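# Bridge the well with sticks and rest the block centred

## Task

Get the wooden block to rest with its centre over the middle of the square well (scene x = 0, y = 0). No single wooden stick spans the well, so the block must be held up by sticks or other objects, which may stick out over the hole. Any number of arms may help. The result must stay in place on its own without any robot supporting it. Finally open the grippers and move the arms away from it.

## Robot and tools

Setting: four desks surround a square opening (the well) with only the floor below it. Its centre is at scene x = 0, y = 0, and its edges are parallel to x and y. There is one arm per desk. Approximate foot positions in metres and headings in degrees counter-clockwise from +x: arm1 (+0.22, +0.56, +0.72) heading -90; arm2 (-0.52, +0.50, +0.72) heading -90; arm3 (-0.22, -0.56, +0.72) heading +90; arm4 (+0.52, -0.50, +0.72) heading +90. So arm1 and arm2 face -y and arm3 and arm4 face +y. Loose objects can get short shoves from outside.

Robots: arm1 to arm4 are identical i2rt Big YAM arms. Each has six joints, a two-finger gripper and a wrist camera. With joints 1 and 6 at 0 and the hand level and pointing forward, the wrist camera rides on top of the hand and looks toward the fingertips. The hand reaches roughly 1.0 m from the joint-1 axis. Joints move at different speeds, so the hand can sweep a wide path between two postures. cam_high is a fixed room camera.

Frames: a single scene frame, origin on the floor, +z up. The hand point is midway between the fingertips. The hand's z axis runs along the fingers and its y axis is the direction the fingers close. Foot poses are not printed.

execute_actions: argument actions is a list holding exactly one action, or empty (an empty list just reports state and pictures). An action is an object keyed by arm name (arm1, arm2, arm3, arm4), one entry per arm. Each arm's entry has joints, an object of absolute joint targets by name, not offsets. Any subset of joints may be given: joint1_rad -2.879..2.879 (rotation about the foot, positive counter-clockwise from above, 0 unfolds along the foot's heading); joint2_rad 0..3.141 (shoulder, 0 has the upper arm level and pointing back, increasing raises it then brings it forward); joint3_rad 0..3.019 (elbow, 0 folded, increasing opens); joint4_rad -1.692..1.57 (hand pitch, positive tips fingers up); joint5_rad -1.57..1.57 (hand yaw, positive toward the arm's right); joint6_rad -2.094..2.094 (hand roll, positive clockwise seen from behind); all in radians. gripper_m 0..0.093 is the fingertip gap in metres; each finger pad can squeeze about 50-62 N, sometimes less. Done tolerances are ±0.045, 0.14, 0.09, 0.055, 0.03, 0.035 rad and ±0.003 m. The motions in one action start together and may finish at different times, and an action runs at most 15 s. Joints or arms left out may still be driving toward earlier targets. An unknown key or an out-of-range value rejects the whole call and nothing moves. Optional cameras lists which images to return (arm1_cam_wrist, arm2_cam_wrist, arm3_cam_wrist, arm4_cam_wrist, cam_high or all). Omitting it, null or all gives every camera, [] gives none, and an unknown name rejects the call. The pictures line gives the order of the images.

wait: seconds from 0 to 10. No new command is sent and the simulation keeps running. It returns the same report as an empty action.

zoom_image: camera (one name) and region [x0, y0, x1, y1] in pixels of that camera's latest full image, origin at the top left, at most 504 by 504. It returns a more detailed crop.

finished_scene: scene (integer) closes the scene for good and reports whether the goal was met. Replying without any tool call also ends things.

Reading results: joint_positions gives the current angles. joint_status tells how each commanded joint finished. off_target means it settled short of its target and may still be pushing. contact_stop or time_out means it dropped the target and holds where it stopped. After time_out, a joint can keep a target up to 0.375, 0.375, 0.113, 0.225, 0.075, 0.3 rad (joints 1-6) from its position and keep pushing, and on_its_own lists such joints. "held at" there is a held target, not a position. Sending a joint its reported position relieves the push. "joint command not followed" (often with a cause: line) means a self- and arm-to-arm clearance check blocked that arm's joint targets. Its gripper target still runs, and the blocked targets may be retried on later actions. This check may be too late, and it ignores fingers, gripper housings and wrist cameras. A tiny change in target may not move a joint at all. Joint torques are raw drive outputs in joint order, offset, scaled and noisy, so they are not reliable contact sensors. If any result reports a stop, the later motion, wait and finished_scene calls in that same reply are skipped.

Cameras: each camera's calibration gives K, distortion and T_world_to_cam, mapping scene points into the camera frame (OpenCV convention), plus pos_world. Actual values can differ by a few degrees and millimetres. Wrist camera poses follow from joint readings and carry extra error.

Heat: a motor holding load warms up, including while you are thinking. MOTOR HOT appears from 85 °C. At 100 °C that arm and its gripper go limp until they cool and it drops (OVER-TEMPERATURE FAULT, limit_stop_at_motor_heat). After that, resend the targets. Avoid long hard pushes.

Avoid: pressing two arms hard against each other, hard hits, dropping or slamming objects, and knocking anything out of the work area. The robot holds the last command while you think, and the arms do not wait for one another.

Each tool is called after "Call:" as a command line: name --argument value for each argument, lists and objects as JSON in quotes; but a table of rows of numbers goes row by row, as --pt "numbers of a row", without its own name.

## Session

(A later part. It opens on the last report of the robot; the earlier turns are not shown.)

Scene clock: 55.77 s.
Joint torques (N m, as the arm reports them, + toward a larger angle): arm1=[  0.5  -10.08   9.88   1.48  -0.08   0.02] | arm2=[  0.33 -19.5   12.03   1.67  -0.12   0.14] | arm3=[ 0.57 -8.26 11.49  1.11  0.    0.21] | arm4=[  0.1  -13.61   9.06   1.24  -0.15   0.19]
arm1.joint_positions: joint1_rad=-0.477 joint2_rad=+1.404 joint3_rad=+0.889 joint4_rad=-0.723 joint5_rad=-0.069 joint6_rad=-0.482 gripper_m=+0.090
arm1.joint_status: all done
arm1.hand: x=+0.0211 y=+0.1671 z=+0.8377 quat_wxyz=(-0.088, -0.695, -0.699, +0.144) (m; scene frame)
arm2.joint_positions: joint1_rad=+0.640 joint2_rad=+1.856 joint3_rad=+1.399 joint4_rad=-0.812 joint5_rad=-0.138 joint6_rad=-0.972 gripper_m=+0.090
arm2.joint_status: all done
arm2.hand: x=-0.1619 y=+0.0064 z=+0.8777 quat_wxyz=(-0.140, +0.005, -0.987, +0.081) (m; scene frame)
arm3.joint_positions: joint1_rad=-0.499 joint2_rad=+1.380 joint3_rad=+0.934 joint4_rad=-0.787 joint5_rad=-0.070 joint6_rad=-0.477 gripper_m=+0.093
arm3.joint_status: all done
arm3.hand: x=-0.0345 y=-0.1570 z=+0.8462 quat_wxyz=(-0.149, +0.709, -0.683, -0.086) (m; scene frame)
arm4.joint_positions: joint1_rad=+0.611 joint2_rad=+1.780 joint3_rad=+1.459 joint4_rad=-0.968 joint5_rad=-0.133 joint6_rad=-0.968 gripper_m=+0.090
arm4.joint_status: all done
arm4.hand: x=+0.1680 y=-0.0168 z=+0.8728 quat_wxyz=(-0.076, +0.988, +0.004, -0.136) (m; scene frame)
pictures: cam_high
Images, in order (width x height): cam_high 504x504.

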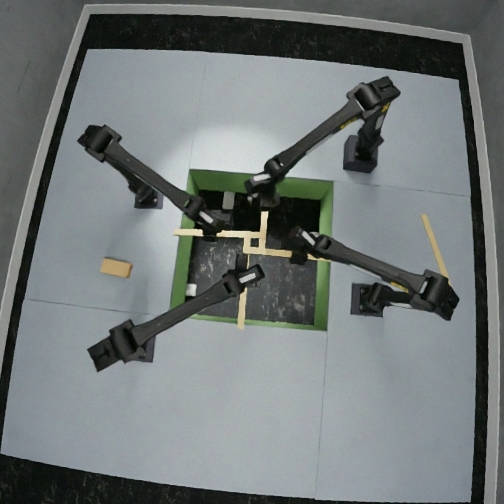

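Call:
execute_actions --actions '[{"arm1": {"joints": {"joint1_rad": 0.7, "joint2_rad": 1.1}}, "arm2": {"joints": {"joint1_rad": -0.6, "joint2_rad": 1.3}}, "arm4": {"joints": {"joint1_rad": -0.7, "joint2_rad": 1.3}}, "arm3": {"joints": {"joint1_rad": -1.853, "joint2_rad": 1.466, "joint3_rad": 1.105, "joint4_rad": -1.192, "joint5_rad": 0.0, "joint6_rad": 1.445}}}]' --cameras '["cam_high", "arm3_cam_wrist"]'

Call:
zoom_image --camera "cam_high" --region '[160, 160, 344, 344]'

Scene clock: 59.30 s.
Joint torques (N m, as the arm reports them, + toward a larger angle): arm1=[-0.27 -7.33 11.15  1.96 -0.05  0.02] | arm2=[ -0.14 -11.51  13.31   2.2   -0.16   0.18] | arm3=[ 0.78 -9.72 11.06 -0.48  0.08  0.2 ] | arm4=[ 0.44 -9.24  9.45  1.74 -0.2   0.22]
arm1.joint_positions: joint1_rad=+0.700 joint2_rad=+1.092 joint3_rad=+0.889 joint4_rad=-0.723 joint5_rad=-0.069 joint6_rad=-0.481 gripper_m=+0.090
arm1.joint_status: all done
arm1.hand: x=+0.4964 y=+0.2372 z=+0.9740 quat_wxyz=(-0.274, -0.178, -0.929, +0.173) (m; scene frame)
arm2.joint_positions: joint1_rad=-0.604 joint2_rad=+1.278 joint3_rad=+1.409 joint4_rad=-0.807 joint5_rad=-0.135 joint6_rad=-0.971 gripper_m=+0.090
arm2.joint_status: all done
arm2.hand: x=-0.8340 y=+0.0480 z=+1.2158 quat_wxyz=(-0.046, -0.504, -0.748, +0.429) (m; scene frame)
arm3.joint_positions: joint1_rad=-1.858 joint2_rad=+1.465 joint3_rad=+1.071 joint4_rad=-1.180 joint5_rad=+0.000 joint6_rad=+1.432 gripper_m=+0.093
arm3.joint_status: all done
arm3.hand: x=+0.1725 y=-0.6560 z=+0.8481 quat_wxyz=(+0.002, -0.742, -0.671, +0.001) (m; scene frame)
arm4.joint_positions: joint1_rad=-0.707 joint2_rad=+1.296 joint3_rad=+1.467 joint4_rad=-0.963 joint5_rad=-0.130 joint6_rad=-0.966 gripper_m=+0.090
arm4.joint_status: all done
arm4.hand: x=+0.8586 y=-0.0842 z=+1.1423 quat_wxyz=(-0.378, +0.743, -0.551, -0.038) (m; scene frame)
pictures: arm3_cam_wrist, cam_high
camera_calibration (this result's frames):
arm3_cam_wrist: T_world_to_cam=[[-0.995771, 0.0918726, -0.000569103, 0.234087], [0.0741824, 0.807657, 0.584968, 0.0255304], [0.0542021, 0.582451, -0.811056, 1.18112], [0, 0, 0, 1]] pos_world=[0.167184, -0.730068, 0.94315]
Images, in order (width x height): arm3_cam_wrist 504x504, cam_high 504x504.

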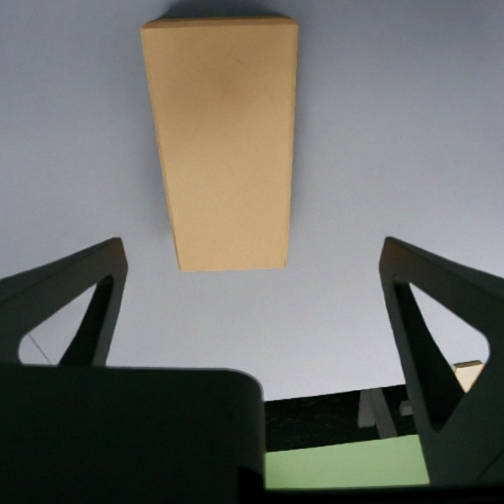

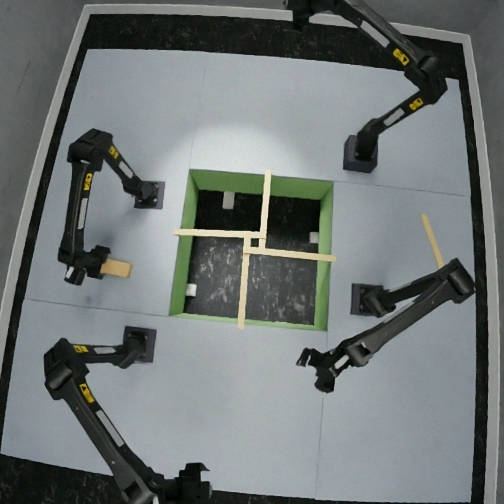

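Region (160, 160, 344, 344) of cam_high's 504x504 image, scaled by 2.739, with more detail than that image has.

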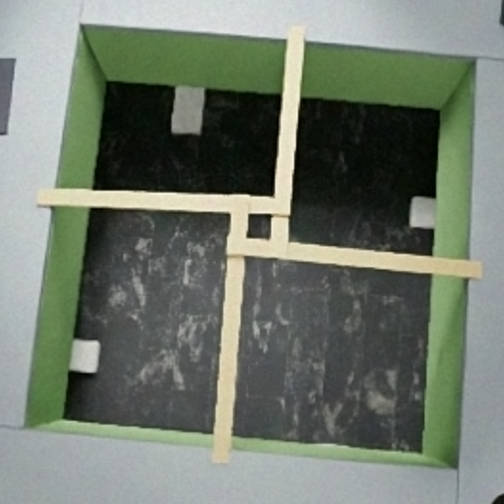

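Call:
execute_actions --actions '[{"arm3": {"joints": {"joint1_rad": -1.837, "joint2_rad": 1.575, "joint3_rad": 1.024, "joint4_rad": -0.995}}}]' --cameras '["arm3_cam_wrist"]'

Scene clock: 61.10 s.
Joint torques (N m, as the arm reports them, + toward a larger angle): arm1=[-0.26 -7.28 11.15  1.96 -0.05  0.03] | arm2=[  0.31 -12.    13.2    2.32  -0.19   0.16] | arm3=[  0.79 -10.97   8.1    0.51   0.08   0.21] | arm4=[ 0.38 -9.    9.33  1.69 -0.2   0.23]
arm1.joint_positions: joint1_rad=+0.700 joint2_rad=+1.092 joint3_rad=+0.889 joint4_rad=-0.723 joint5_rad=-0.069 joint6_rad=-0.481 gripper_m=+0.090
arm1.joint_status: not commanded
arm1.hand: x=+0.4964 y=+0.2372 z=+0.9740 quat_wxyz=(-0.274, -0.178, -0.929, +0.173) (m; scene frame)
arm2.joint_positions: joint1_rad=-0.604 joint2_rad=+1.278 joint3_rad=+1.409 joint4_rad=-0.807 joint5_rad=-0.135 joint6_rad=-0.971 gripper_m=+0.090
arm2.joint_status: not commanded
arm2.hand: x=-0.8340 y=+0.0480 z=+1.2158 quat_wxyz=(-0.046, -0.504, -0.748, +0.429) (m; scene frame)
arm3.joint_positions: joint1_rad=-1.842 joint2_rad=+1.584 joint3_rad=+1.015 joint4_rad=-1.008 joint5_rad=+0.000 joint6_rad=+1.432 gripper_m=+0.093
arm3.joint_status: all done
arm3.hand: x=+0.1875 y=-0.6527 z=+0.7833 quat_wxyz=(+0.003, -0.737, -0.676, +0.001) (m; scene frame)
arm4.joint_positions: joint1_rad=-0.707 joint2_rad=+1.296 joint3_rad=+1.467 joint4_rad=-0.963 joint5_rad=-0.130 joint6_rad=-0.966 gripper_m=+0.090
arm4.joint_status: not commanded
arm4.hand: x=+0.8586 y=-0.0842 z=+1.1423 quat_wxyz=(-0.378, +0.743, -0.551, -0.038) (m; scene frame)
pictures: arm3_cam_wrist
camera_calibration (this result's frames):
arm3_cam_wrist: T_world_to_cam=[[-0.997056, 0.0766642, 0.00128807, 0.237559], [0.0629183, 0.808452, 0.585189, 0.0620831], [0.0438217, 0.583547, -0.810896, 1.12839], [0, 0, 0, 1]] pos_world=[0.183506, -0.726875, 0.878375]
Images, in order (width x height): arm3_cam_wrist 504x504.

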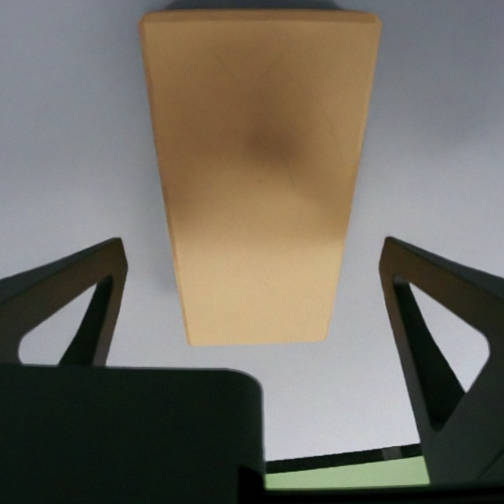

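Call:
execute_actions --actions '[{"arm3": {"joints": {"joint2_rad": 1.642, "joint3_rad": 0.975, "joint4_rad": -0.897}}}]' --cameras '["arm3_cam_wrist"]'

Scene clock: 62.43 s.
Joint torques (N m, as the arm reports them, + toward a larger angle): arm1=[-0.27 -7.29 11.15  1.95 -0.05  0.03] | arm2=[ -0.21 -11.49  13.02   2.32  -0.18   0.22] | arm3=[  0.83 -10.67   7.23   0.47   0.08   0.2 ] | arm4=[ 0.4  -9.01  9.36  1.71 -0.21  0.21]
arm1.joint_positions: joint1_rad=+0.700 joint2_rad=+1.092 joint3_rad=+0.889 joint4_rad=-0.723 joint5_rad=-0.069 joint6_rad=-0.481 gripper_m=+0.090
arm1.joint_status: not commanded
arm1.hand: x=+0.4964 y=+0.2372 z=+0.9740 quat_wxyz=(-0.274, -0.178, -0.929, +0.173) (m; scene frame)
arm2.joint_positions: joint1_rad=-0.604 joint2_rad=+1.278 joint3_rad=+1.409 joint4_rad=-0.807 joint5_rad=-0.135 joint6_rad=-0.971 gripper_m=+0.090
arm2.joint_status: not commanded
arm2.hand: x=-0.8340 y=+0.0480 z=+1.2158 quat_wxyz=(-0.046, -0.504, -0.748, +0.429) (m; scene frame)
arm3.joint_positions: joint1_rad=-1.842 joint2_rad=+1.639 joint3_rad=+0.971 joint4_rad=-0.911 joint5_rad=+0.000 joint6_rad=+1.432 gripper_m=+0.093
arm3.joint_status: all done
arm3.hand: x=+0.1857 y=-0.6522 z=+0.7476 quat_wxyz=(+0.004, -0.737, -0.676, +0.002) (m; scene frame)
arm4.joint_positions: joint1_rad=-0.707 joint2_rad=+1.296 joint3_rad=+1.467 joint4_rad=-0.963 joint5_rad=-0.130 joint6_rad=-0.966 gripper_m=+0.090
arm4.joint_status: not commanded
arm4.hand: x=+0.8586 y=-0.0842 z=+1.1423 quat_wxyz=(-0.378, +0.743, -0.551, -0.038) (m; scene frame)
pictures: arm3_cam_wrist
camera_calibration (this result's frames):
arm3_cam_wrist: T_world_to_cam=[[-0.99705, 0.0766574, 0.00392961, 0.233774], [0.0644382, 0.808106, 0.585502, 0.0819673], [0.0417075, 0.584028, -0.810662, 1.09976], [0, 0, 0, 1]] pos_world=[0.181935, -0.726446, 0.842619]
Images, in order (width x height): arm3_cam_wrist 504x504.

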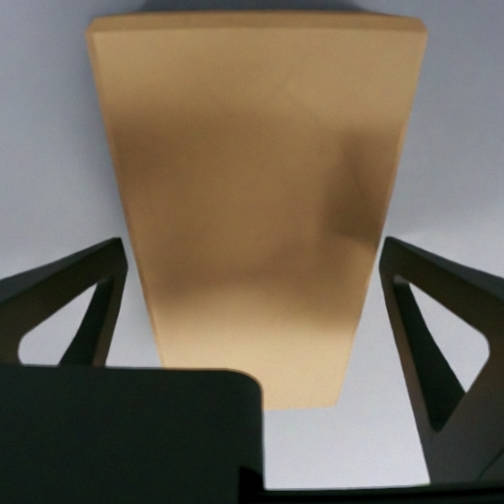

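Call:
execute_actions --actions '[{"arm3": {"joints": {"gripper_m": 0.058}}}]' --cameras '[]'

Call:
execute_actions --actions '[{"arm3": {"joints": {"joint2_rad": 1.45, "joint3_rad": 1.1, "joint4_rad": -1.2}}}]' --cameras '["arm3_cam_wrist"]'

Scene clock: 63.20 s.
Joint torques (N m, as the arm reports them, + toward a larger angle): arm1=[-0.25 -7.3  11.15  1.96 -0.05  0.03] | arm2=[ -0.53 -11.92  13.02   2.4   -0.16   0.25] | arm3=[  0.82 -10.56   7.28   0.45   0.08   0.2 ] | arm4=[ 0.37 -8.86  9.38  1.72 -0.2   0.22]
arm1.joint_positions: joint1_rad=+0.700 joint2_rad=+1.092 joint3_rad=+0.889 joint4_rad=-0.723 joint5_rad=-0.069 joint6_rad=-0.481 gripper_m=+0.090
arm1.joint_status: not commanded
arm1.hand: x=+0.4964 y=+0.2372 z=+0.9740 quat_wxyz=(-0.274, -0.178, -0.929, +0.173) (m; scene frame)
arm2.joint_positions: joint1_rad=-0.604 joint2_rad=+1.278 joint3_rad=+1.409 joint4_rad=-0.807 joint5_rad=-0.135 joint6_rad=-0.971 gripper_m=+0.090
arm2.joint_status: not commanded
arm2.hand: x=-0.8340 y=+0.0480 z=+1.2158 quat_wxyz=(-0.046, -0.504, -0.748, +0.429) (m; scene frame)
arm3.joint_positions: joint1_rad=-1.842 joint2_rad=+1.639 joint3_rad=+0.971 joint4_rad=-0.909 joint5_rad=+0.000 joint6_rad=+1.434 gripper_m=+0.069
arm3.joint_status: gripper_m off_target (ended at +0.069, target +0.058)
arm3.hand: x=+0.1860 y=-0.6523 z=+0.7476 quat_wxyz=(+0.003, -0.737, -0.676, +0.001) (m; scene frame)
arm4.joint_positions: joint1_rad=-0.707 joint2_rad=+1.296 joint3_rad=+1.467 joint4_rad=-0.963 joint5_rad=-0.130 joint6_rad=-0.966 gripper_m=+0.090
arm4.joint_status: not commanded
arm4.hand: x=+0.8586 y=-0.0842 z=+1.1423 quat_wxyz=(-0.378, +0.743, -0.551, -0.038) (m; scene frame)
pictures: none
No camera images: the call's "cameras" was empty. Leave "cameras" out to get every camera's image.

Scene clock: 64.23 s.
Joint torques (N m, as the arm reports them, + toward a larger angle): arm1=[-0.26 -7.3  11.13  1.96 -0.05  0.03] | arm2=[ -0.77 -11.72  12.97   2.34  -0.21   0.22] | arm3=[ 0.78 -9.56 11.11 -0.51  0.08  0.2 ] | arm4=[ 0.27 -8.93  9.31  1.72 -0.2   0.22]
arm1.joint_positions: joint1_rad=+0.700 joint2_rad=+1.092 joint3_rad=+0.889 joint4_rad=-0.723 joint5_rad=-0.069 joint6_rad=-0.481 gripper_m=+0.090
arm1.joint_status: not commanded
arm1.hand: x=+0.4964 y=+0.2372 z=+0.9740 quat_wxyz=(-0.274, -0.178, -0.929, +0.173) (m; scene frame)
arm2.joint_positions: joint1_rad=-0.604 joint2_rad=+1.278 joint3_rad=+1.409 joint4_rad=-0.807 joint5_rad=-0.135 joint6_rad=-0.971 gripper_m=+0.090
arm2.joint_status: not commanded
arm2.hand: x=-0.8340 y=+0.0480 z=+1.2158 quat_wxyz=(-0.046, -0.504, -0.748, +0.429) (m; scene frame)
arm3.joint_positions: joint1_rad=-1.842 joint2_rad=+1.448 joint3_rad=+1.065 joint4_rad=-1.187 joint5_rad=+0.000 joint6_rad=+1.434 gripper_m=+0.069
arm3.joint_status: all done
arm3.hand: x=+0.1702 y=-0.6489 z=+0.8528 quat_wxyz=(+0.000, -0.737, -0.676, -0.001) (m; scene frame)
arm4.joint_positions: joint1_rad=-0.707 joint2_rad=+1.296 joint3_rad=+1.467 joint4_rad=-0.963 joint5_rad=-0.130 joint6_rad=-0.966 gripper_m=+0.090
arm4.joint_status: not commanded
arm4.hand: x=+0.8586 y=-0.0842 z=+1.1423 quat_wxyz=(-0.378, +0.743, -0.551, -0.038) (m; scene frame)
pictures: arm3_cam_wrist
camera_calibration (this result's frames):
arm3_cam_wrist: T_world_to_cam=[[-0.99695, 0.0778156, -0.00588037, 0.226831], [0.0597241, 0.809323, 0.58432, 0.0212809], [0.0502283, 0.582187, -0.811502, 1.18185], [0, 0, 0, 1]] pos_world=[0.165506, -0.722934, 0.947977]
Images, in order (width x height): arm3_cam_wrist 504x504.

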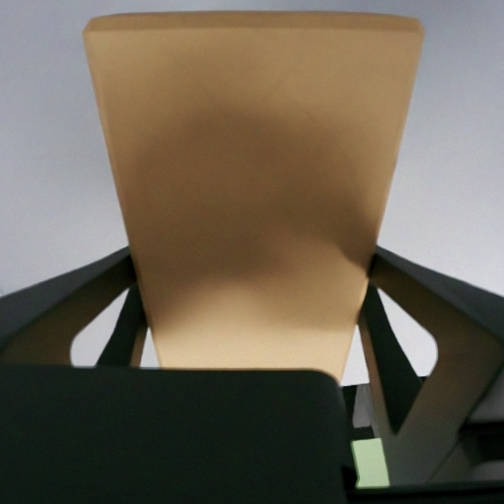

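Call:
execute_actions --actions '[{"arm3": {"joints": {"joint1_rad": -0.399, "joint2_rad": 1.65, "joint3_rad": 1.83, "joint4_rad": -1.68, "joint6_rad": 0.068}}}]' --cameras '[]'

Call:
execute_actions --actions '[{"arm3": {"joints": {"joint2_rad": 1.965, "joint4_rad": -1.39}}}]' --cameras '["arm3_cam_wrist", "cam_high"]'

Call:
zoom_image --camera "cam_high" --region '[195, 180, 315, 300]'

Scene clock: 66.93 s.
Joint torques (N m, as the arm reports them, + toward a larger angle): arm1=[-0.27 -7.26 11.14  1.95 -0.05  0.03] | arm2=[ -0.15 -11.12  13.04   2.33  -0.18   0.24] | arm3=[ -0.18 -16.38  12.97  -0.43   0.11  -0.04] | arm4=[ 0.4  -8.91  9.37  1.7  -0.19  0.22]
arm1.joint_positions: joint1_rad=+0.700 joint2_rad=+1.092 joint3_rad=+0.889 joint4_rad=-0.723 joint5_rad=-0.069 joint6_rad=-0.481 gripper_m=+0.090
arm1.joint_status: not commanded
arm1.hand: x=+0.4964 y=+0.2372 z=+0.9740 quat_wxyz=(-0.274, -0.178, -0.929, +0.173) (m; scene frame)
arm2.joint_positions: joint1_rad=-0.604 joint2_rad=+1.278 joint3_rad=+1.409 joint4_rad=-0.807 joint5_rad=-0.135 joint6_rad=-0.971 gripper_m=+0.090
arm2.joint_status: not commanded
arm2.hand: x=-0.8340 y=+0.0480 z=+1.2158 quat_wxyz=(-0.046, -0.504, -0.748, +0.429) (m; scene frame)
arm3.joint_positions: joint1_rad=-0.392 joint2_rad=+1.691 joint3_rad=+1.783 joint4_rad=-1.666 joint5_rad=-0.003 joint6_rad=+0.081 gripper_m=+0.069
arm3.joint_status: all done
joint sent to its limit — the command would take arm3.joint4_rad past its lower limit, so that joint was sent only as far as its limit.
arm3.hand: x=-0.0436 y=-0.0765 z=+1.0152 quat_wxyz=(+0.001, +0.542, -0.840, -0.001) (m; scene frame)
arm4.joint_positions: joint1_rad=-0.707 joint2_rad=+1.296 joint3_rad=+1.467 joint4_rad=-0.963 joint5_rad=-0.130 joint6_rad=-0.966 gripper_m=+0.090
arm4.joint_status: not commanded
arm4.hand: x=+0.8586 y=-0.0842 z=+1.1423 quat_wxyz=(-0.378, +0.743, -0.551, -0.038) (m; scene frame)
pictures: none
No camera images: the call's "cameras" was empty. Leave "cameras" out to get every camera's image.

Scene clock: 68.30 s.
Joint torques (N m, as the arm reports them, + toward a larger angle): arm1=[-0.27 -7.31 11.15  1.94 -0.05  0.03] | arm2=[ -0.61 -10.99  12.89   2.32  -0.17   0.2 ] | arm3=[ -0.14 -19.6   11.56   0.31   0.08  -0.02] | arm4=[ 0.33 -8.91  9.37  1.72 -0.19  0.22]
arm1.joint_positions: joint1_rad=+0.700 joint2_rad=+1.092 joint3_rad=+0.889 joint4_rad=-0.723 joint5_rad=-0.069 joint6_rad=-0.481 gripper_m=+0.090
arm1.joint_status: not commanded
arm1.hand: x=+0.4964 y=+0.2372 z=+0.9740 quat_wxyz=(-0.274, -0.178, -0.929, +0.173) (m; scene frame)
arm2.joint_positions: joint1_rad=-0.604 joint2_rad=+1.278 joint3_rad=+1.409 joint4_rad=-0.807 joint5_rad=-0.135 joint6_rad=-0.971 gripper_m=+0.090
arm2.joint_status: not commanded
arm2.hand: x=-0.8340 y=+0.0480 z=+1.2158 quat_wxyz=(-0.046, -0.504, -0.748, +0.429) (m; scene frame)
arm3.joint_positions: joint1_rad=-0.392 joint2_rad=+2.006 joint3_rad=+1.795 joint4_rad=-1.398 joint5_rad=-0.002 joint6_rad=+0.080 gripper_m=+0.069
arm3.joint_status: all done
arm3.hand: x=-0.0121 y=+0.0112 z=+0.8472 quat_wxyz=(+0.015, +0.542, -0.840, +0.010) (m; scene frame)
arm4.joint_positions: joint1_rad=-0.707 joint2_rad=+1.296 joint3_rad=+1.467 joint4_rad=-0.963 joint5_rad=-0.130 joint6_rad=-0.966 gripper_m=+0.090
arm4.joint_status: not commanded
arm4.hand: x=+0.8586 y=-0.0842 z=+1.1423 quat_wxyz=(-0.378, +0.743, -0.551, -0.038) (m; scene frame)
pictures: arm3_cam_wrist, cam_high
camera_calibration (this result's frames):
arm3_cam_wrist: T_world_to_cam=[[0.914625, -0.404283, -0.00393167, 0.0205407], [-0.317259, -0.723708, 0.612856, -0.510294], [-0.250613, -0.559287, -0.790185, 0.793222], [0, 0, 0, 1]] pos_world=[0.018109, 0.0826386, 0.939609]
Images, in order (width x height): arm3_cam_wrist 504x504, cam_high 504x504.

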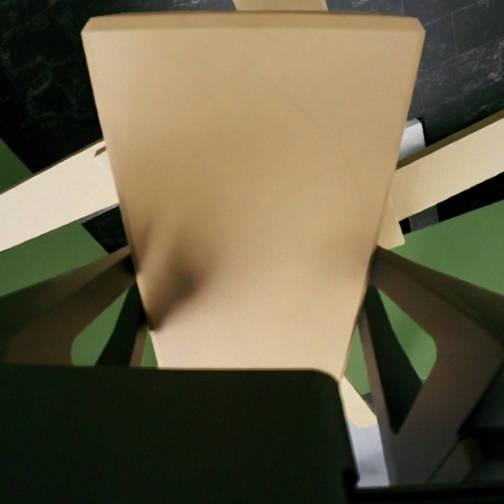

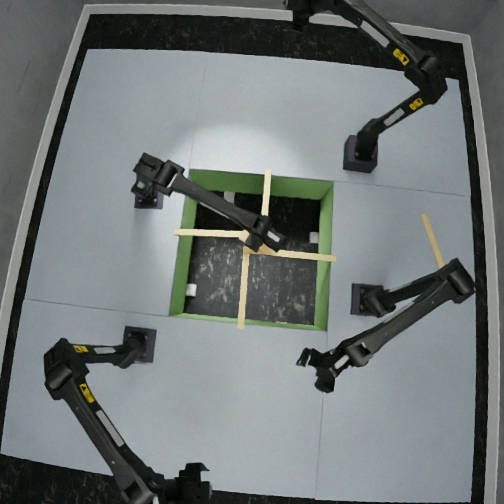

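Region (195, 180, 315, 300) of cam_high's 504x504 image, scaled by 4.200, with more detail than that image has.

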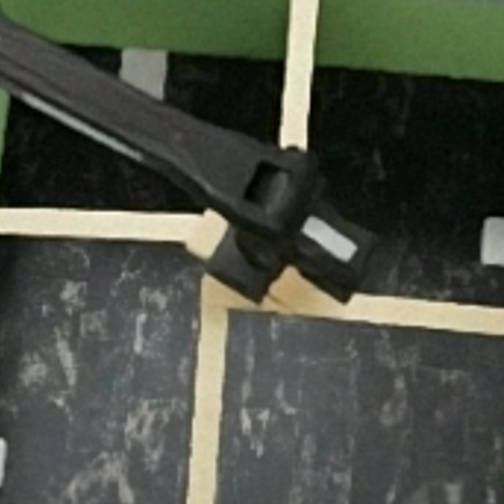

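Call:
zoom_image --camera "arm3_cam_wrist" --region '[0, 80, 200, 280]'

Call:
zoom_image --camera "arm3_cam_wrist" --region '[304, 90, 504, 290]'

Region (0, 80, 200, 280) of arm3_cam_wrist's 504x504 image, scaled by 2.520, with more detail than that image has.

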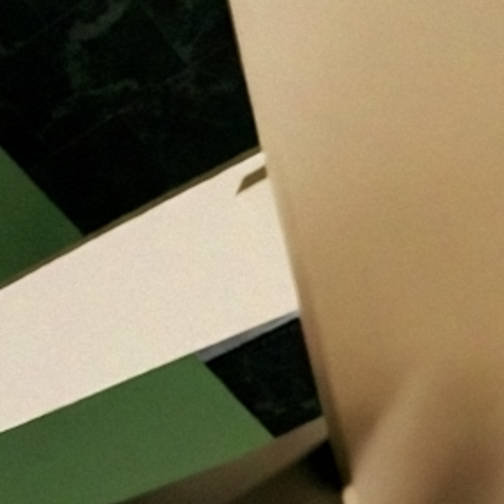

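Region (304, 90, 504, 290) of arm3_cam_wrist's 504x504 image, scaled by 2.520, with more detail than that image has.

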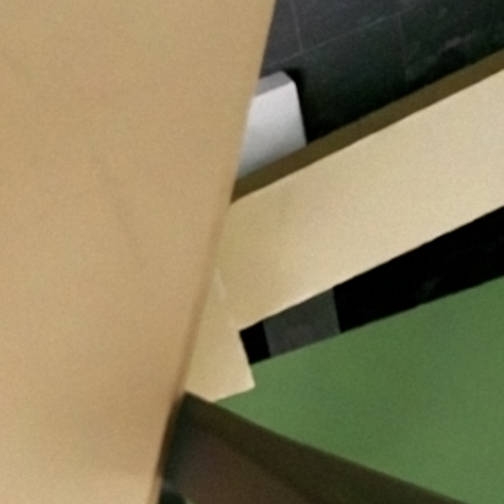

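Call:
execute_actions --actions '[{"arm3": {"joints": {"joint1_rad": -0.41, "joint2_rad": 1.94, "joint3_rad": 1.725, "joint4_rad": -1.28}}}]' --cameras '["arm3_cam_wrist", "cam_high"]'

Call:
zoom_image --camera "cam_high" --region '[215, 200, 295, 280]'

Scene clock: 70.73 s.
Joint torques (N m, as the arm reports them, + toward a larger angle): arm1=[-0.25 -7.33 11.14  1.94 -0.05  0.03] | arm2=[ -0.25 -11.88  13.07   2.39  -0.2    0.21] | arm3=[  0.06 -19.23   9.8    0.63   0.08  -0.02] | arm4=[ 0.37 -8.98  9.34  1.71 -0.2   0.22]
arm1.joint_positions: joint1_rad=+0.700 joint2_rad=+1.092 joint3_rad=+0.889 joint4_rad=-0.723 joint5_rad=-0.069 joint6_rad=-0.481 gripper_m=+0.090
arm1.joint_status: not commanded
arm1.hand: x=+0.4964 y=+0.2372 z=+0.9740 quat_wxyz=(-0.274, -0.178, -0.929, +0.173) (m; scene frame)
arm2.joint_positions: joint1_rad=-0.604 joint2_rad=+1.278 joint3_rad=+1.409 joint4_rad=-0.807 joint5_rad=-0.135 joint6_rad=-0.971 gripper_m=+0.090
arm2.joint_status: not commanded
arm2.hand: x=-0.8340 y=+0.0480 z=+1.2158 quat_wxyz=(-0.046, -0.504, -0.748, +0.429) (m; scene frame)
arm3.joint_positions: joint1_rad=-0.405 joint2_rad=+1.980 joint3_rad=+1.711 joint4_rad=-1.294 joint5_rad=-0.002 joint6_rad=+0.080 gripper_m=+0.069
arm3.joint_status: all done
arm3.hand: x=-0.0055 y=+0.0065 z=+0.8312 quat_wxyz=(-0.003, +0.537, -0.844, -0.004) (m; scene frame)
arm4.joint_positions: joint1_rad=-0.707 joint2_rad=+1.296 joint3_rad=+1.467 joint4_rad=-0.963 joint5_rad=-0.130 joint6_rad=-0.966 gripper_m=+0.090
arm4.joint_status: not commanded
arm4.hand: x=+0.8586 y=-0.0842 z=+1.1423 quat_wxyz=(-0.378, +0.743, -0.551, -0.038) (m; scene frame)
pictures: arm3_cam_wrist, cam_high
camera_calibration (this result's frames):
arm3_cam_wrist: T_world_to_cam=[[0.90939, -0.415881, -0.00730391, 0.0153482], [-0.336283, -0.745444, 0.575523, -0.470746], [-0.244793, -0.520918, -0.817753, 0.802308], [0, 0, 0, 1]] pos_world=[0.0241382, 0.0734048, 0.927127]
Images, in order (width x height): arm3_cam_wrist 504x504, cam_high 504x504.

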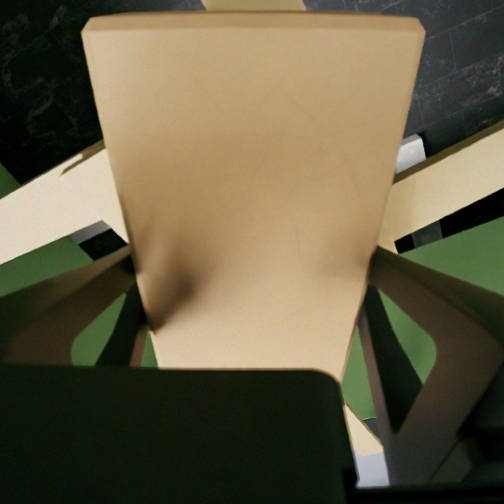

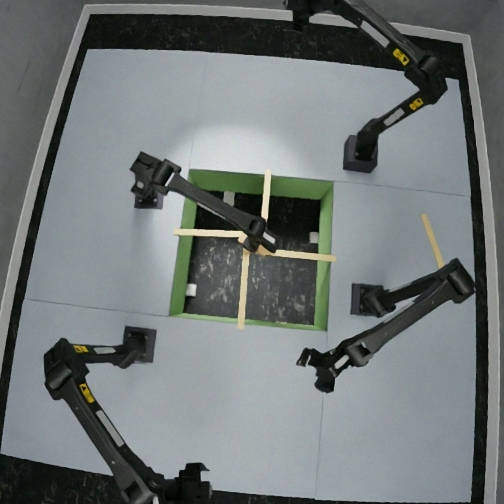

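Region (215, 200, 295, 280) of cam_high's 504x504 image, scaled by 6.300, with more detail than that image has.

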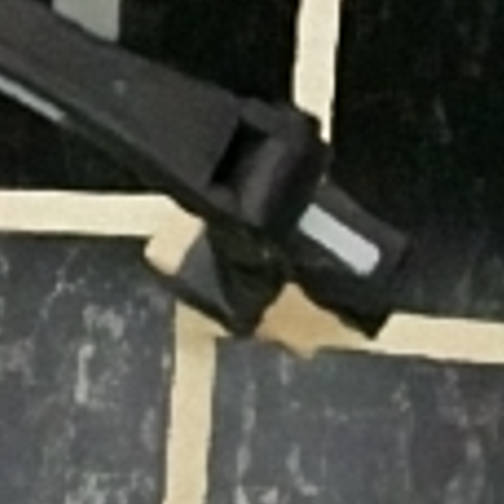

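Call:
execute_actions --actions '[{"arm3": {"joints": {"joint2_rad": 1.972, "joint3_rad": 1.705, "joint4_rad": -1.25}}}]' --cameras '["arm3_cam_wrist", "cam_high"]'

Scene clock: 71.93 s.
Joint torques (N m, as the arm reports them, + toward a larger angle): arm1=[-0.19 -7.34 11.15  1.96 -0.05  0.03] | arm2=[ -0.63 -11.34  13.07   2.42  -0.13   0.18] | arm3=[  0.   -17.01   9.45   0.68   0.09  -0.01] | arm4=[ 0.5  -8.9   9.4   1.72 -0.2   0.22]
arm1.joint_positions: joint1_rad=+0.700 joint2_rad=+1.092 joint3_rad=+0.889 joint4_rad=-0.723 joint5_rad=-0.069 joint6_rad=-0.481 gripper_m=+0.090
arm1.joint_status: not commanded
arm1.hand: x=+0.4964 y=+0.2372 z=+0.9740 quat_wxyz=(-0.274, -0.178, -0.929, +0.173) (m; scene frame)
arm2.joint_positions: joint1_rad=-0.604 joint2_rad=+1.278 joint3_rad=+1.409 joint4_rad=-0.807 joint5_rad=-0.135 joint6_rad=-0.971 gripper_m=+0.090
arm2.joint_status: not commanded
arm2.hand: x=-0.8340 y=+0.0480 z=+1.2158 quat_wxyz=(-0.046, -0.504, -0.748, +0.429) (m; scene frame)
arm3.joint_positions: joint1_rad=-0.405 joint2_rad=+1.980 joint3_rad=+1.694 joint4_rad=-1.264 joint5_rad=-0.002 joint6_rad=+0.080 gripper_m=+0.069
arm3.joint_status: all done
arm3.hand: x=-0.0049 y=+0.0079 z=+0.8252 quat_wxyz=(-0.008, +0.537, -0.844, -0.008) (m; scene frame)
arm4.joint_positions: joint1_rad=-0.707 joint2_rad=+1.296 joint3_rad=+1.467 joint4_rad=-0.963 joint5_rad=-0.130 joint6_rad=-0.966 gripper_m=+0.090
arm4.joint_status: not commanded
arm4.hand: x=+0.8586 y=-0.0842 z=+1.1423 quat_wxyz=(-0.378, +0.743, -0.551, -0.038) (m; scene frame)
pictures: arm3_cam_wrist, cam_high
camera_calibration (this result's frames):
arm3_cam_wrist: T_world_to_cam=[[0.909423, -0.41579, -0.00823447, 0.0161804], [-0.338871, -0.752372, 0.564891, -0.45728], [-0.241072, -0.510935, -0.825124, 0.804291], [0, 0, 0, 1]] pos_world=[0.0242179, 0.0736233, 0.922086]
Images, in order (width x height): arm3_cam_wrist 504x504, cam_high 504x504.

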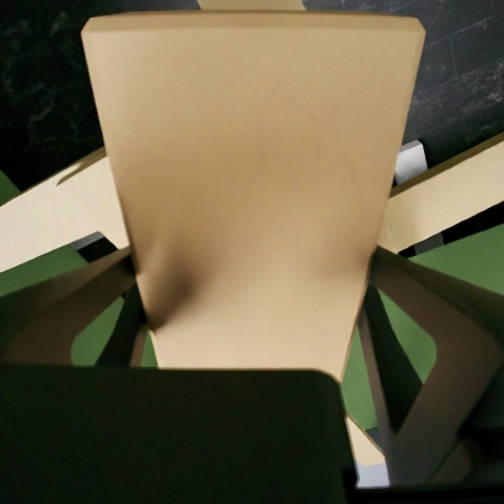

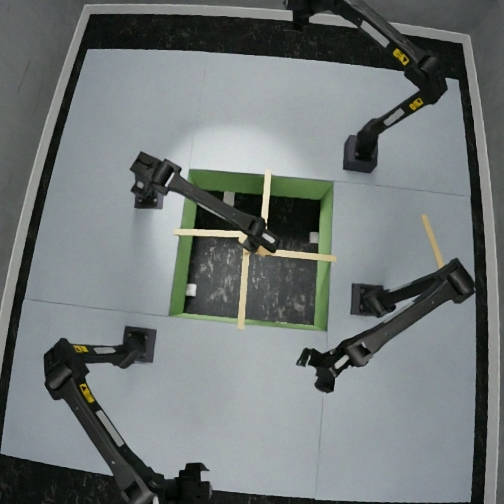

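Call:
execute_actions --actions '[{"arm3": {"joints": {"joint2_rad": 2.0}}}]' --cameras '["arm3_cam_wrist"]'

Scene clock: 72.67 s.
Joint torques (N m, as the arm reports them, + toward a larger angle): arm1=[-0.25 -7.32 11.14  1.95 -0.05  0.03] | arm2=[ -0.24 -11.71  12.98   2.2   -0.16   0.18] | arm3=[  0.03 -15.71   9.5    0.69   0.05  -0.01] | arm4=[ 0.54 -8.81  9.32  1.65 -0.19  0.22]
arm1.joint_positions: joint1_rad=+0.700 joint2_rad=+1.092 joint3_rad=+0.889 joint4_rad=-0.723 joint5_rad=-0.069 joint6_rad=-0.481 gripper_m=+0.090
arm1.joint_status: not commanded
arm1.hand: x=+0.4964 y=+0.2372 z=+0.9740 quat_wxyz=(-0.274, -0.178, -0.929, +0.173) (m; scene frame)
arm2.joint_positions: joint1_rad=-0.604 joint2_rad=+1.278 joint3_rad=+1.409 joint4_rad=-0.807 joint5_rad=-0.135 joint6_rad=-0.971 gripper_m=+0.090
arm2.joint_status: not commanded
arm2.hand: x=-0.8340 y=+0.0480 z=+1.2158 quat_wxyz=(-0.046, -0.504, -0.748, +0.429) (m; scene frame)
arm3.joint_positions: joint1_rad=-0.405 joint2_rad=+1.984 joint3_rad=+1.694 joint4_rad=-1.263 joint5_rad=-0.001 joint6_rad=+0.080 gripper_m=+0.069
arm3.joint_status: all done
arm3.hand: x=-0.0048 y=+0.0079 z=+0.8228 quat_wxyz=(-0.007, +0.537, -0.844, -0.006) (m; scene frame)
arm4.joint_positions: joint1_rad=-0.707 joint2_rad=+1.296 joint3_rad=+1.467 joint4_rad=-0.963 joint5_rad=-0.130 joint6_rad=-0.966 gripper_m=+0.090
arm4.joint_status: not commanded
arm4.hand: x=+0.8586 y=-0.0842 z=+1.1423 quat_wxyz=(-0.378, +0.743, -0.551, -0.038) (m; scene frame)
pictures: arm3_cam_wrist
camera_calibration (this result's frames):
arm3_cam_wrist: T_world_to_cam=[[0.909413, -0.415831, -0.00722744, 0.0152054], [-0.338608, -0.750395, 0.567673, -0.458152], [-0.241479, -0.513802, -0.823222, 0.800758], [0, 0, 0, 1]] pos_world=[0.0244047, 0.0739592, 0.919393]
Images, in order (width x height): arm3_cam_wrist 504x504.

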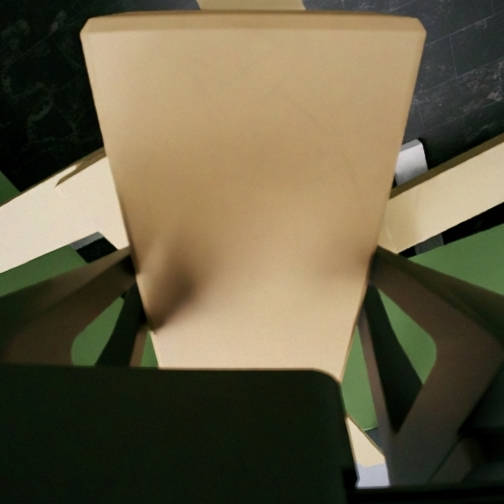

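Call:
execute_actions --actions '[{"arm3": {"joints": {"joint2_rad": 1.975, "gripper_m": 0.09}}}]' --cameras '["arm3_cam_wrist", "cam_high"]'

Scene clock: 73.37 s.
Joint torques (N m, as the arm reports them, + toward a larger angle): arm1=[-0.2  -7.29 11.14  1.95 -0.05  0.03] | arm2=[  0.09 -10.74  13.06   2.42  -0.2    0.17] | arm3=[ -0.12 -16.93   9.46   0.62   0.05  -0.02] | arm4=[ 0.46 -8.82  9.33  1.7  -0.2   0.22]
arm1.joint_positions: joint1_rad=+0.700 joint2_rad=+1.092 joint3_rad=+0.889 joint4_rad=-0.723 joint5_rad=-0.069 joint6_rad=-0.481 gripper_m=+0.090
arm1.joint_status: not commanded
arm1.hand: x=+0.4964 y=+0.2372 z=+0.9740 quat_wxyz=(-0.274, -0.178, -0.929, +0.173) (m; scene frame)
arm2.joint_positions: joint1_rad=-0.604 joint2_rad=+1.278 joint3_rad=+1.409 joint4_rad=-0.807 joint5_rad=-0.135 joint6_rad=-0.971 gripper_m=+0.090
arm2.joint_status: not commanded
arm2.hand: x=-0.8340 y=+0.0480 z=+1.2158 quat_wxyz=(-0.046, -0.504, -0.748, +0.429) (m; scene frame)
arm3.joint_positions: joint1_rad=-0.405 joint2_rad=+1.984 joint3_rad=+1.694 joint4_rad=-1.263 joint5_rad=-0.001 joint6_rad=+0.080 gripper_m=+0.090
arm3.joint_status: all done
arm3.hand: x=-0.0048 y=+0.0079 z=+0.8228 quat_wxyz=(-0.007, +0.537, -0.844, -0.006) (m; scene frame)
arm4.joint_positions: joint1_rad=-0.707 joint2_rad=+1.296 joint3_rad=+1.467 joint4_rad=-0.963 joint5_rad=-0.130 joint6_rad=-0.966 gripper_m=+0.090
arm4.joint_status: not commanded
arm4.hand: x=+0.8586 y=-0.0842 z=+1.1423 quat_wxyz=(-0.378, +0.743, -0.551, -0.038) (m; scene frame)
pictures: arm3_cam_wrist, cam_high
camera_calibration (this result's frames):
arm3_cam_wrist: T_world_to_cam=[[0.909413, -0.415831, -0.00722744, 0.0152054], [-0.338608, -0.750395, 0.567673, -0.458152], [-0.241479, -0.513802, -0.823222, 0.800758], [0, 0, 0, 1]] pos_world=[0.0244047, 0.0739592, 0.919393]
Images, in order (width x height): arm3_cam_wrist 504x504, cam_high 504x504.

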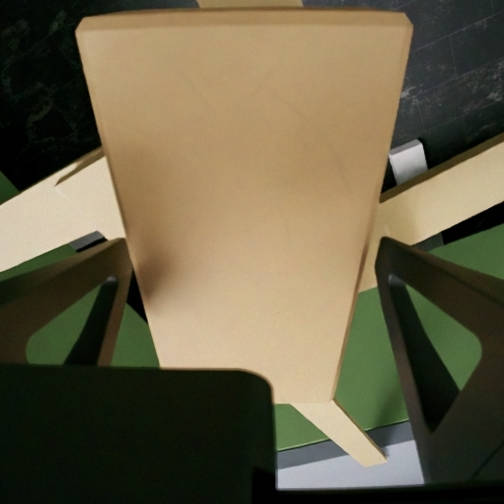

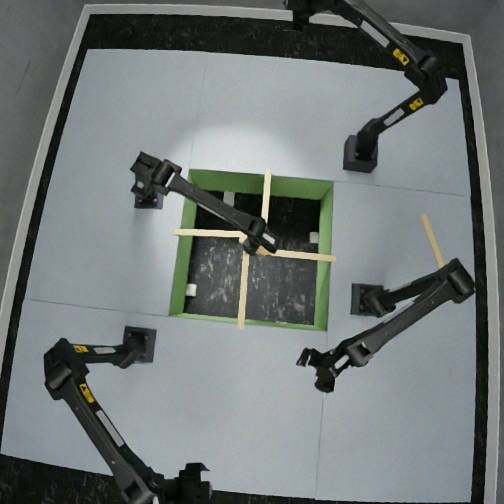

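The block has settled on the frame. Lifting arm3 clear.

Call:
execute_actions --actions '[{"arm3": {"joints": {"joint2_rad": 1.3}}}]' --cameras '["arm3_cam_wrist", "cam_high"]'

Call:
zoom_image --camera "cam_high" --region '[160, 160, 344, 344]'

Scene clock: 75.40 s.
Joint torques (N m, as the arm reports them, + toward a larger angle): arm1=[-0.23 -7.36 11.14  1.95 -0.05  0.03] | arm2=[  0.16 -11.58  13.09   2.52  -0.18   0.19] | arm3=[ 0.   -9.58 10.37  1.51  0.05 -0.02] | arm4=[ 0.44 -8.9   9.35  1.68 -0.2   0.21]
arm1.joint_positions: joint1_rad=+0.700 joint2_rad=+1.092 joint3_rad=+0.889 joint4_rad=-0.723 joint5_rad=-0.069 joint6_rad=-0.481 gripper_m=+0.090
arm1.joint_status: not commanded
arm1.hand: x=+0.4964 y=+0.2372 z=+0.9740 quat_wxyz=(-0.274, -0.178, -0.929, +0.173) (m; scene frame)
arm2.joint_positions: joint1_rad=-0.604 joint2_rad=+1.278 joint3_rad=+1.409 joint4_rad=-0.807 joint5_rad=-0.135 joint6_rad=-0.971 gripper_m=+0.090
arm2.joint_status: not commanded
arm2.hand: x=-0.8340 y=+0.0480 z=+1.2158 quat_wxyz=(-0.046, -0.504, -0.748, +0.429) (m; scene frame)
arm3.joint_positions: joint1_rad=-0.405 joint2_rad=+1.304 joint3_rad=+1.695 joint4_rad=-1.261 joint5_rad=-0.001 joint6_rad=+0.080 gripper_m=+0.090
arm3.joint_status: all done
arm3.hand: x=-0.0424 y=-0.0933 z=+1.1991 quat_wxyz=(-0.274, +0.504, -0.792, -0.208) (m; scene frame)
arm4.joint_positions: joint1_rad=-0.707 joint2_rad=+1.296 joint3_rad=+1.467 joint4_rad=-0.963 joint5_rad=-0.130 joint6_rad=-0.966 gripper_m=+0.090
arm4.joint_status: not commanded
arm4.hand: x=+0.8586 y=-0.0842 z=+1.1423 quat_wxyz=(-0.378, +0.743, -0.551, -0.038) (m; scene frame)
pictures: arm3_cam_wrist, cam_high
camera_calibration (this result's frames):
arm3_cam_wrist: T_world_to_cam=[[0.91656, -0.39663, -0.0510088, 0.0646438], [-0.399606, -0.913271, -0.0790576, -0.002773], [-0.0152283, 0.0928445, -0.995564, 1.32234], [0, 0, 0, 1]] pos_world=[-0.040221, -0.0996651, 1.31956]
Images, in order (width x height): arm3_cam_wrist 504x504, cam_high 504x504.

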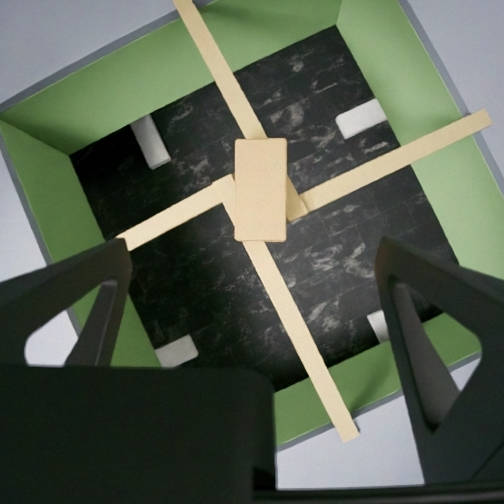

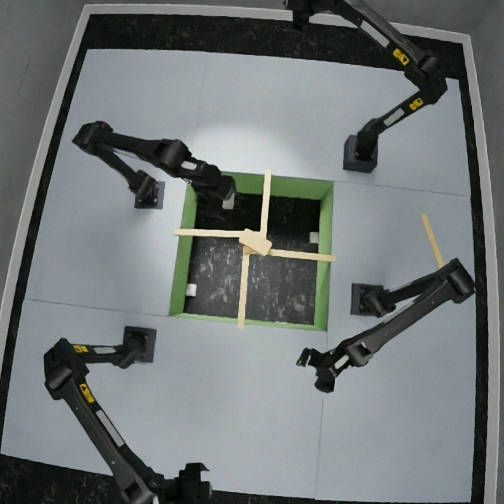

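Region (160, 160, 344, 344) of cam_high's 504x504 image, scaled by 2.739, with more detail than that image has.

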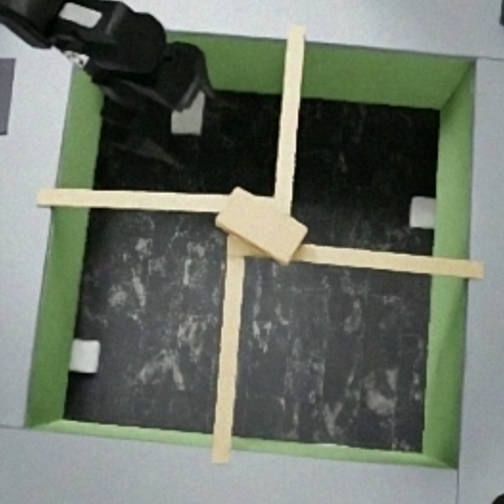

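The block rests centred on the self-supporting stick frame, and all four arms are clear.

Call:
finished_scene --scene 1

The scene is finished: the task was done.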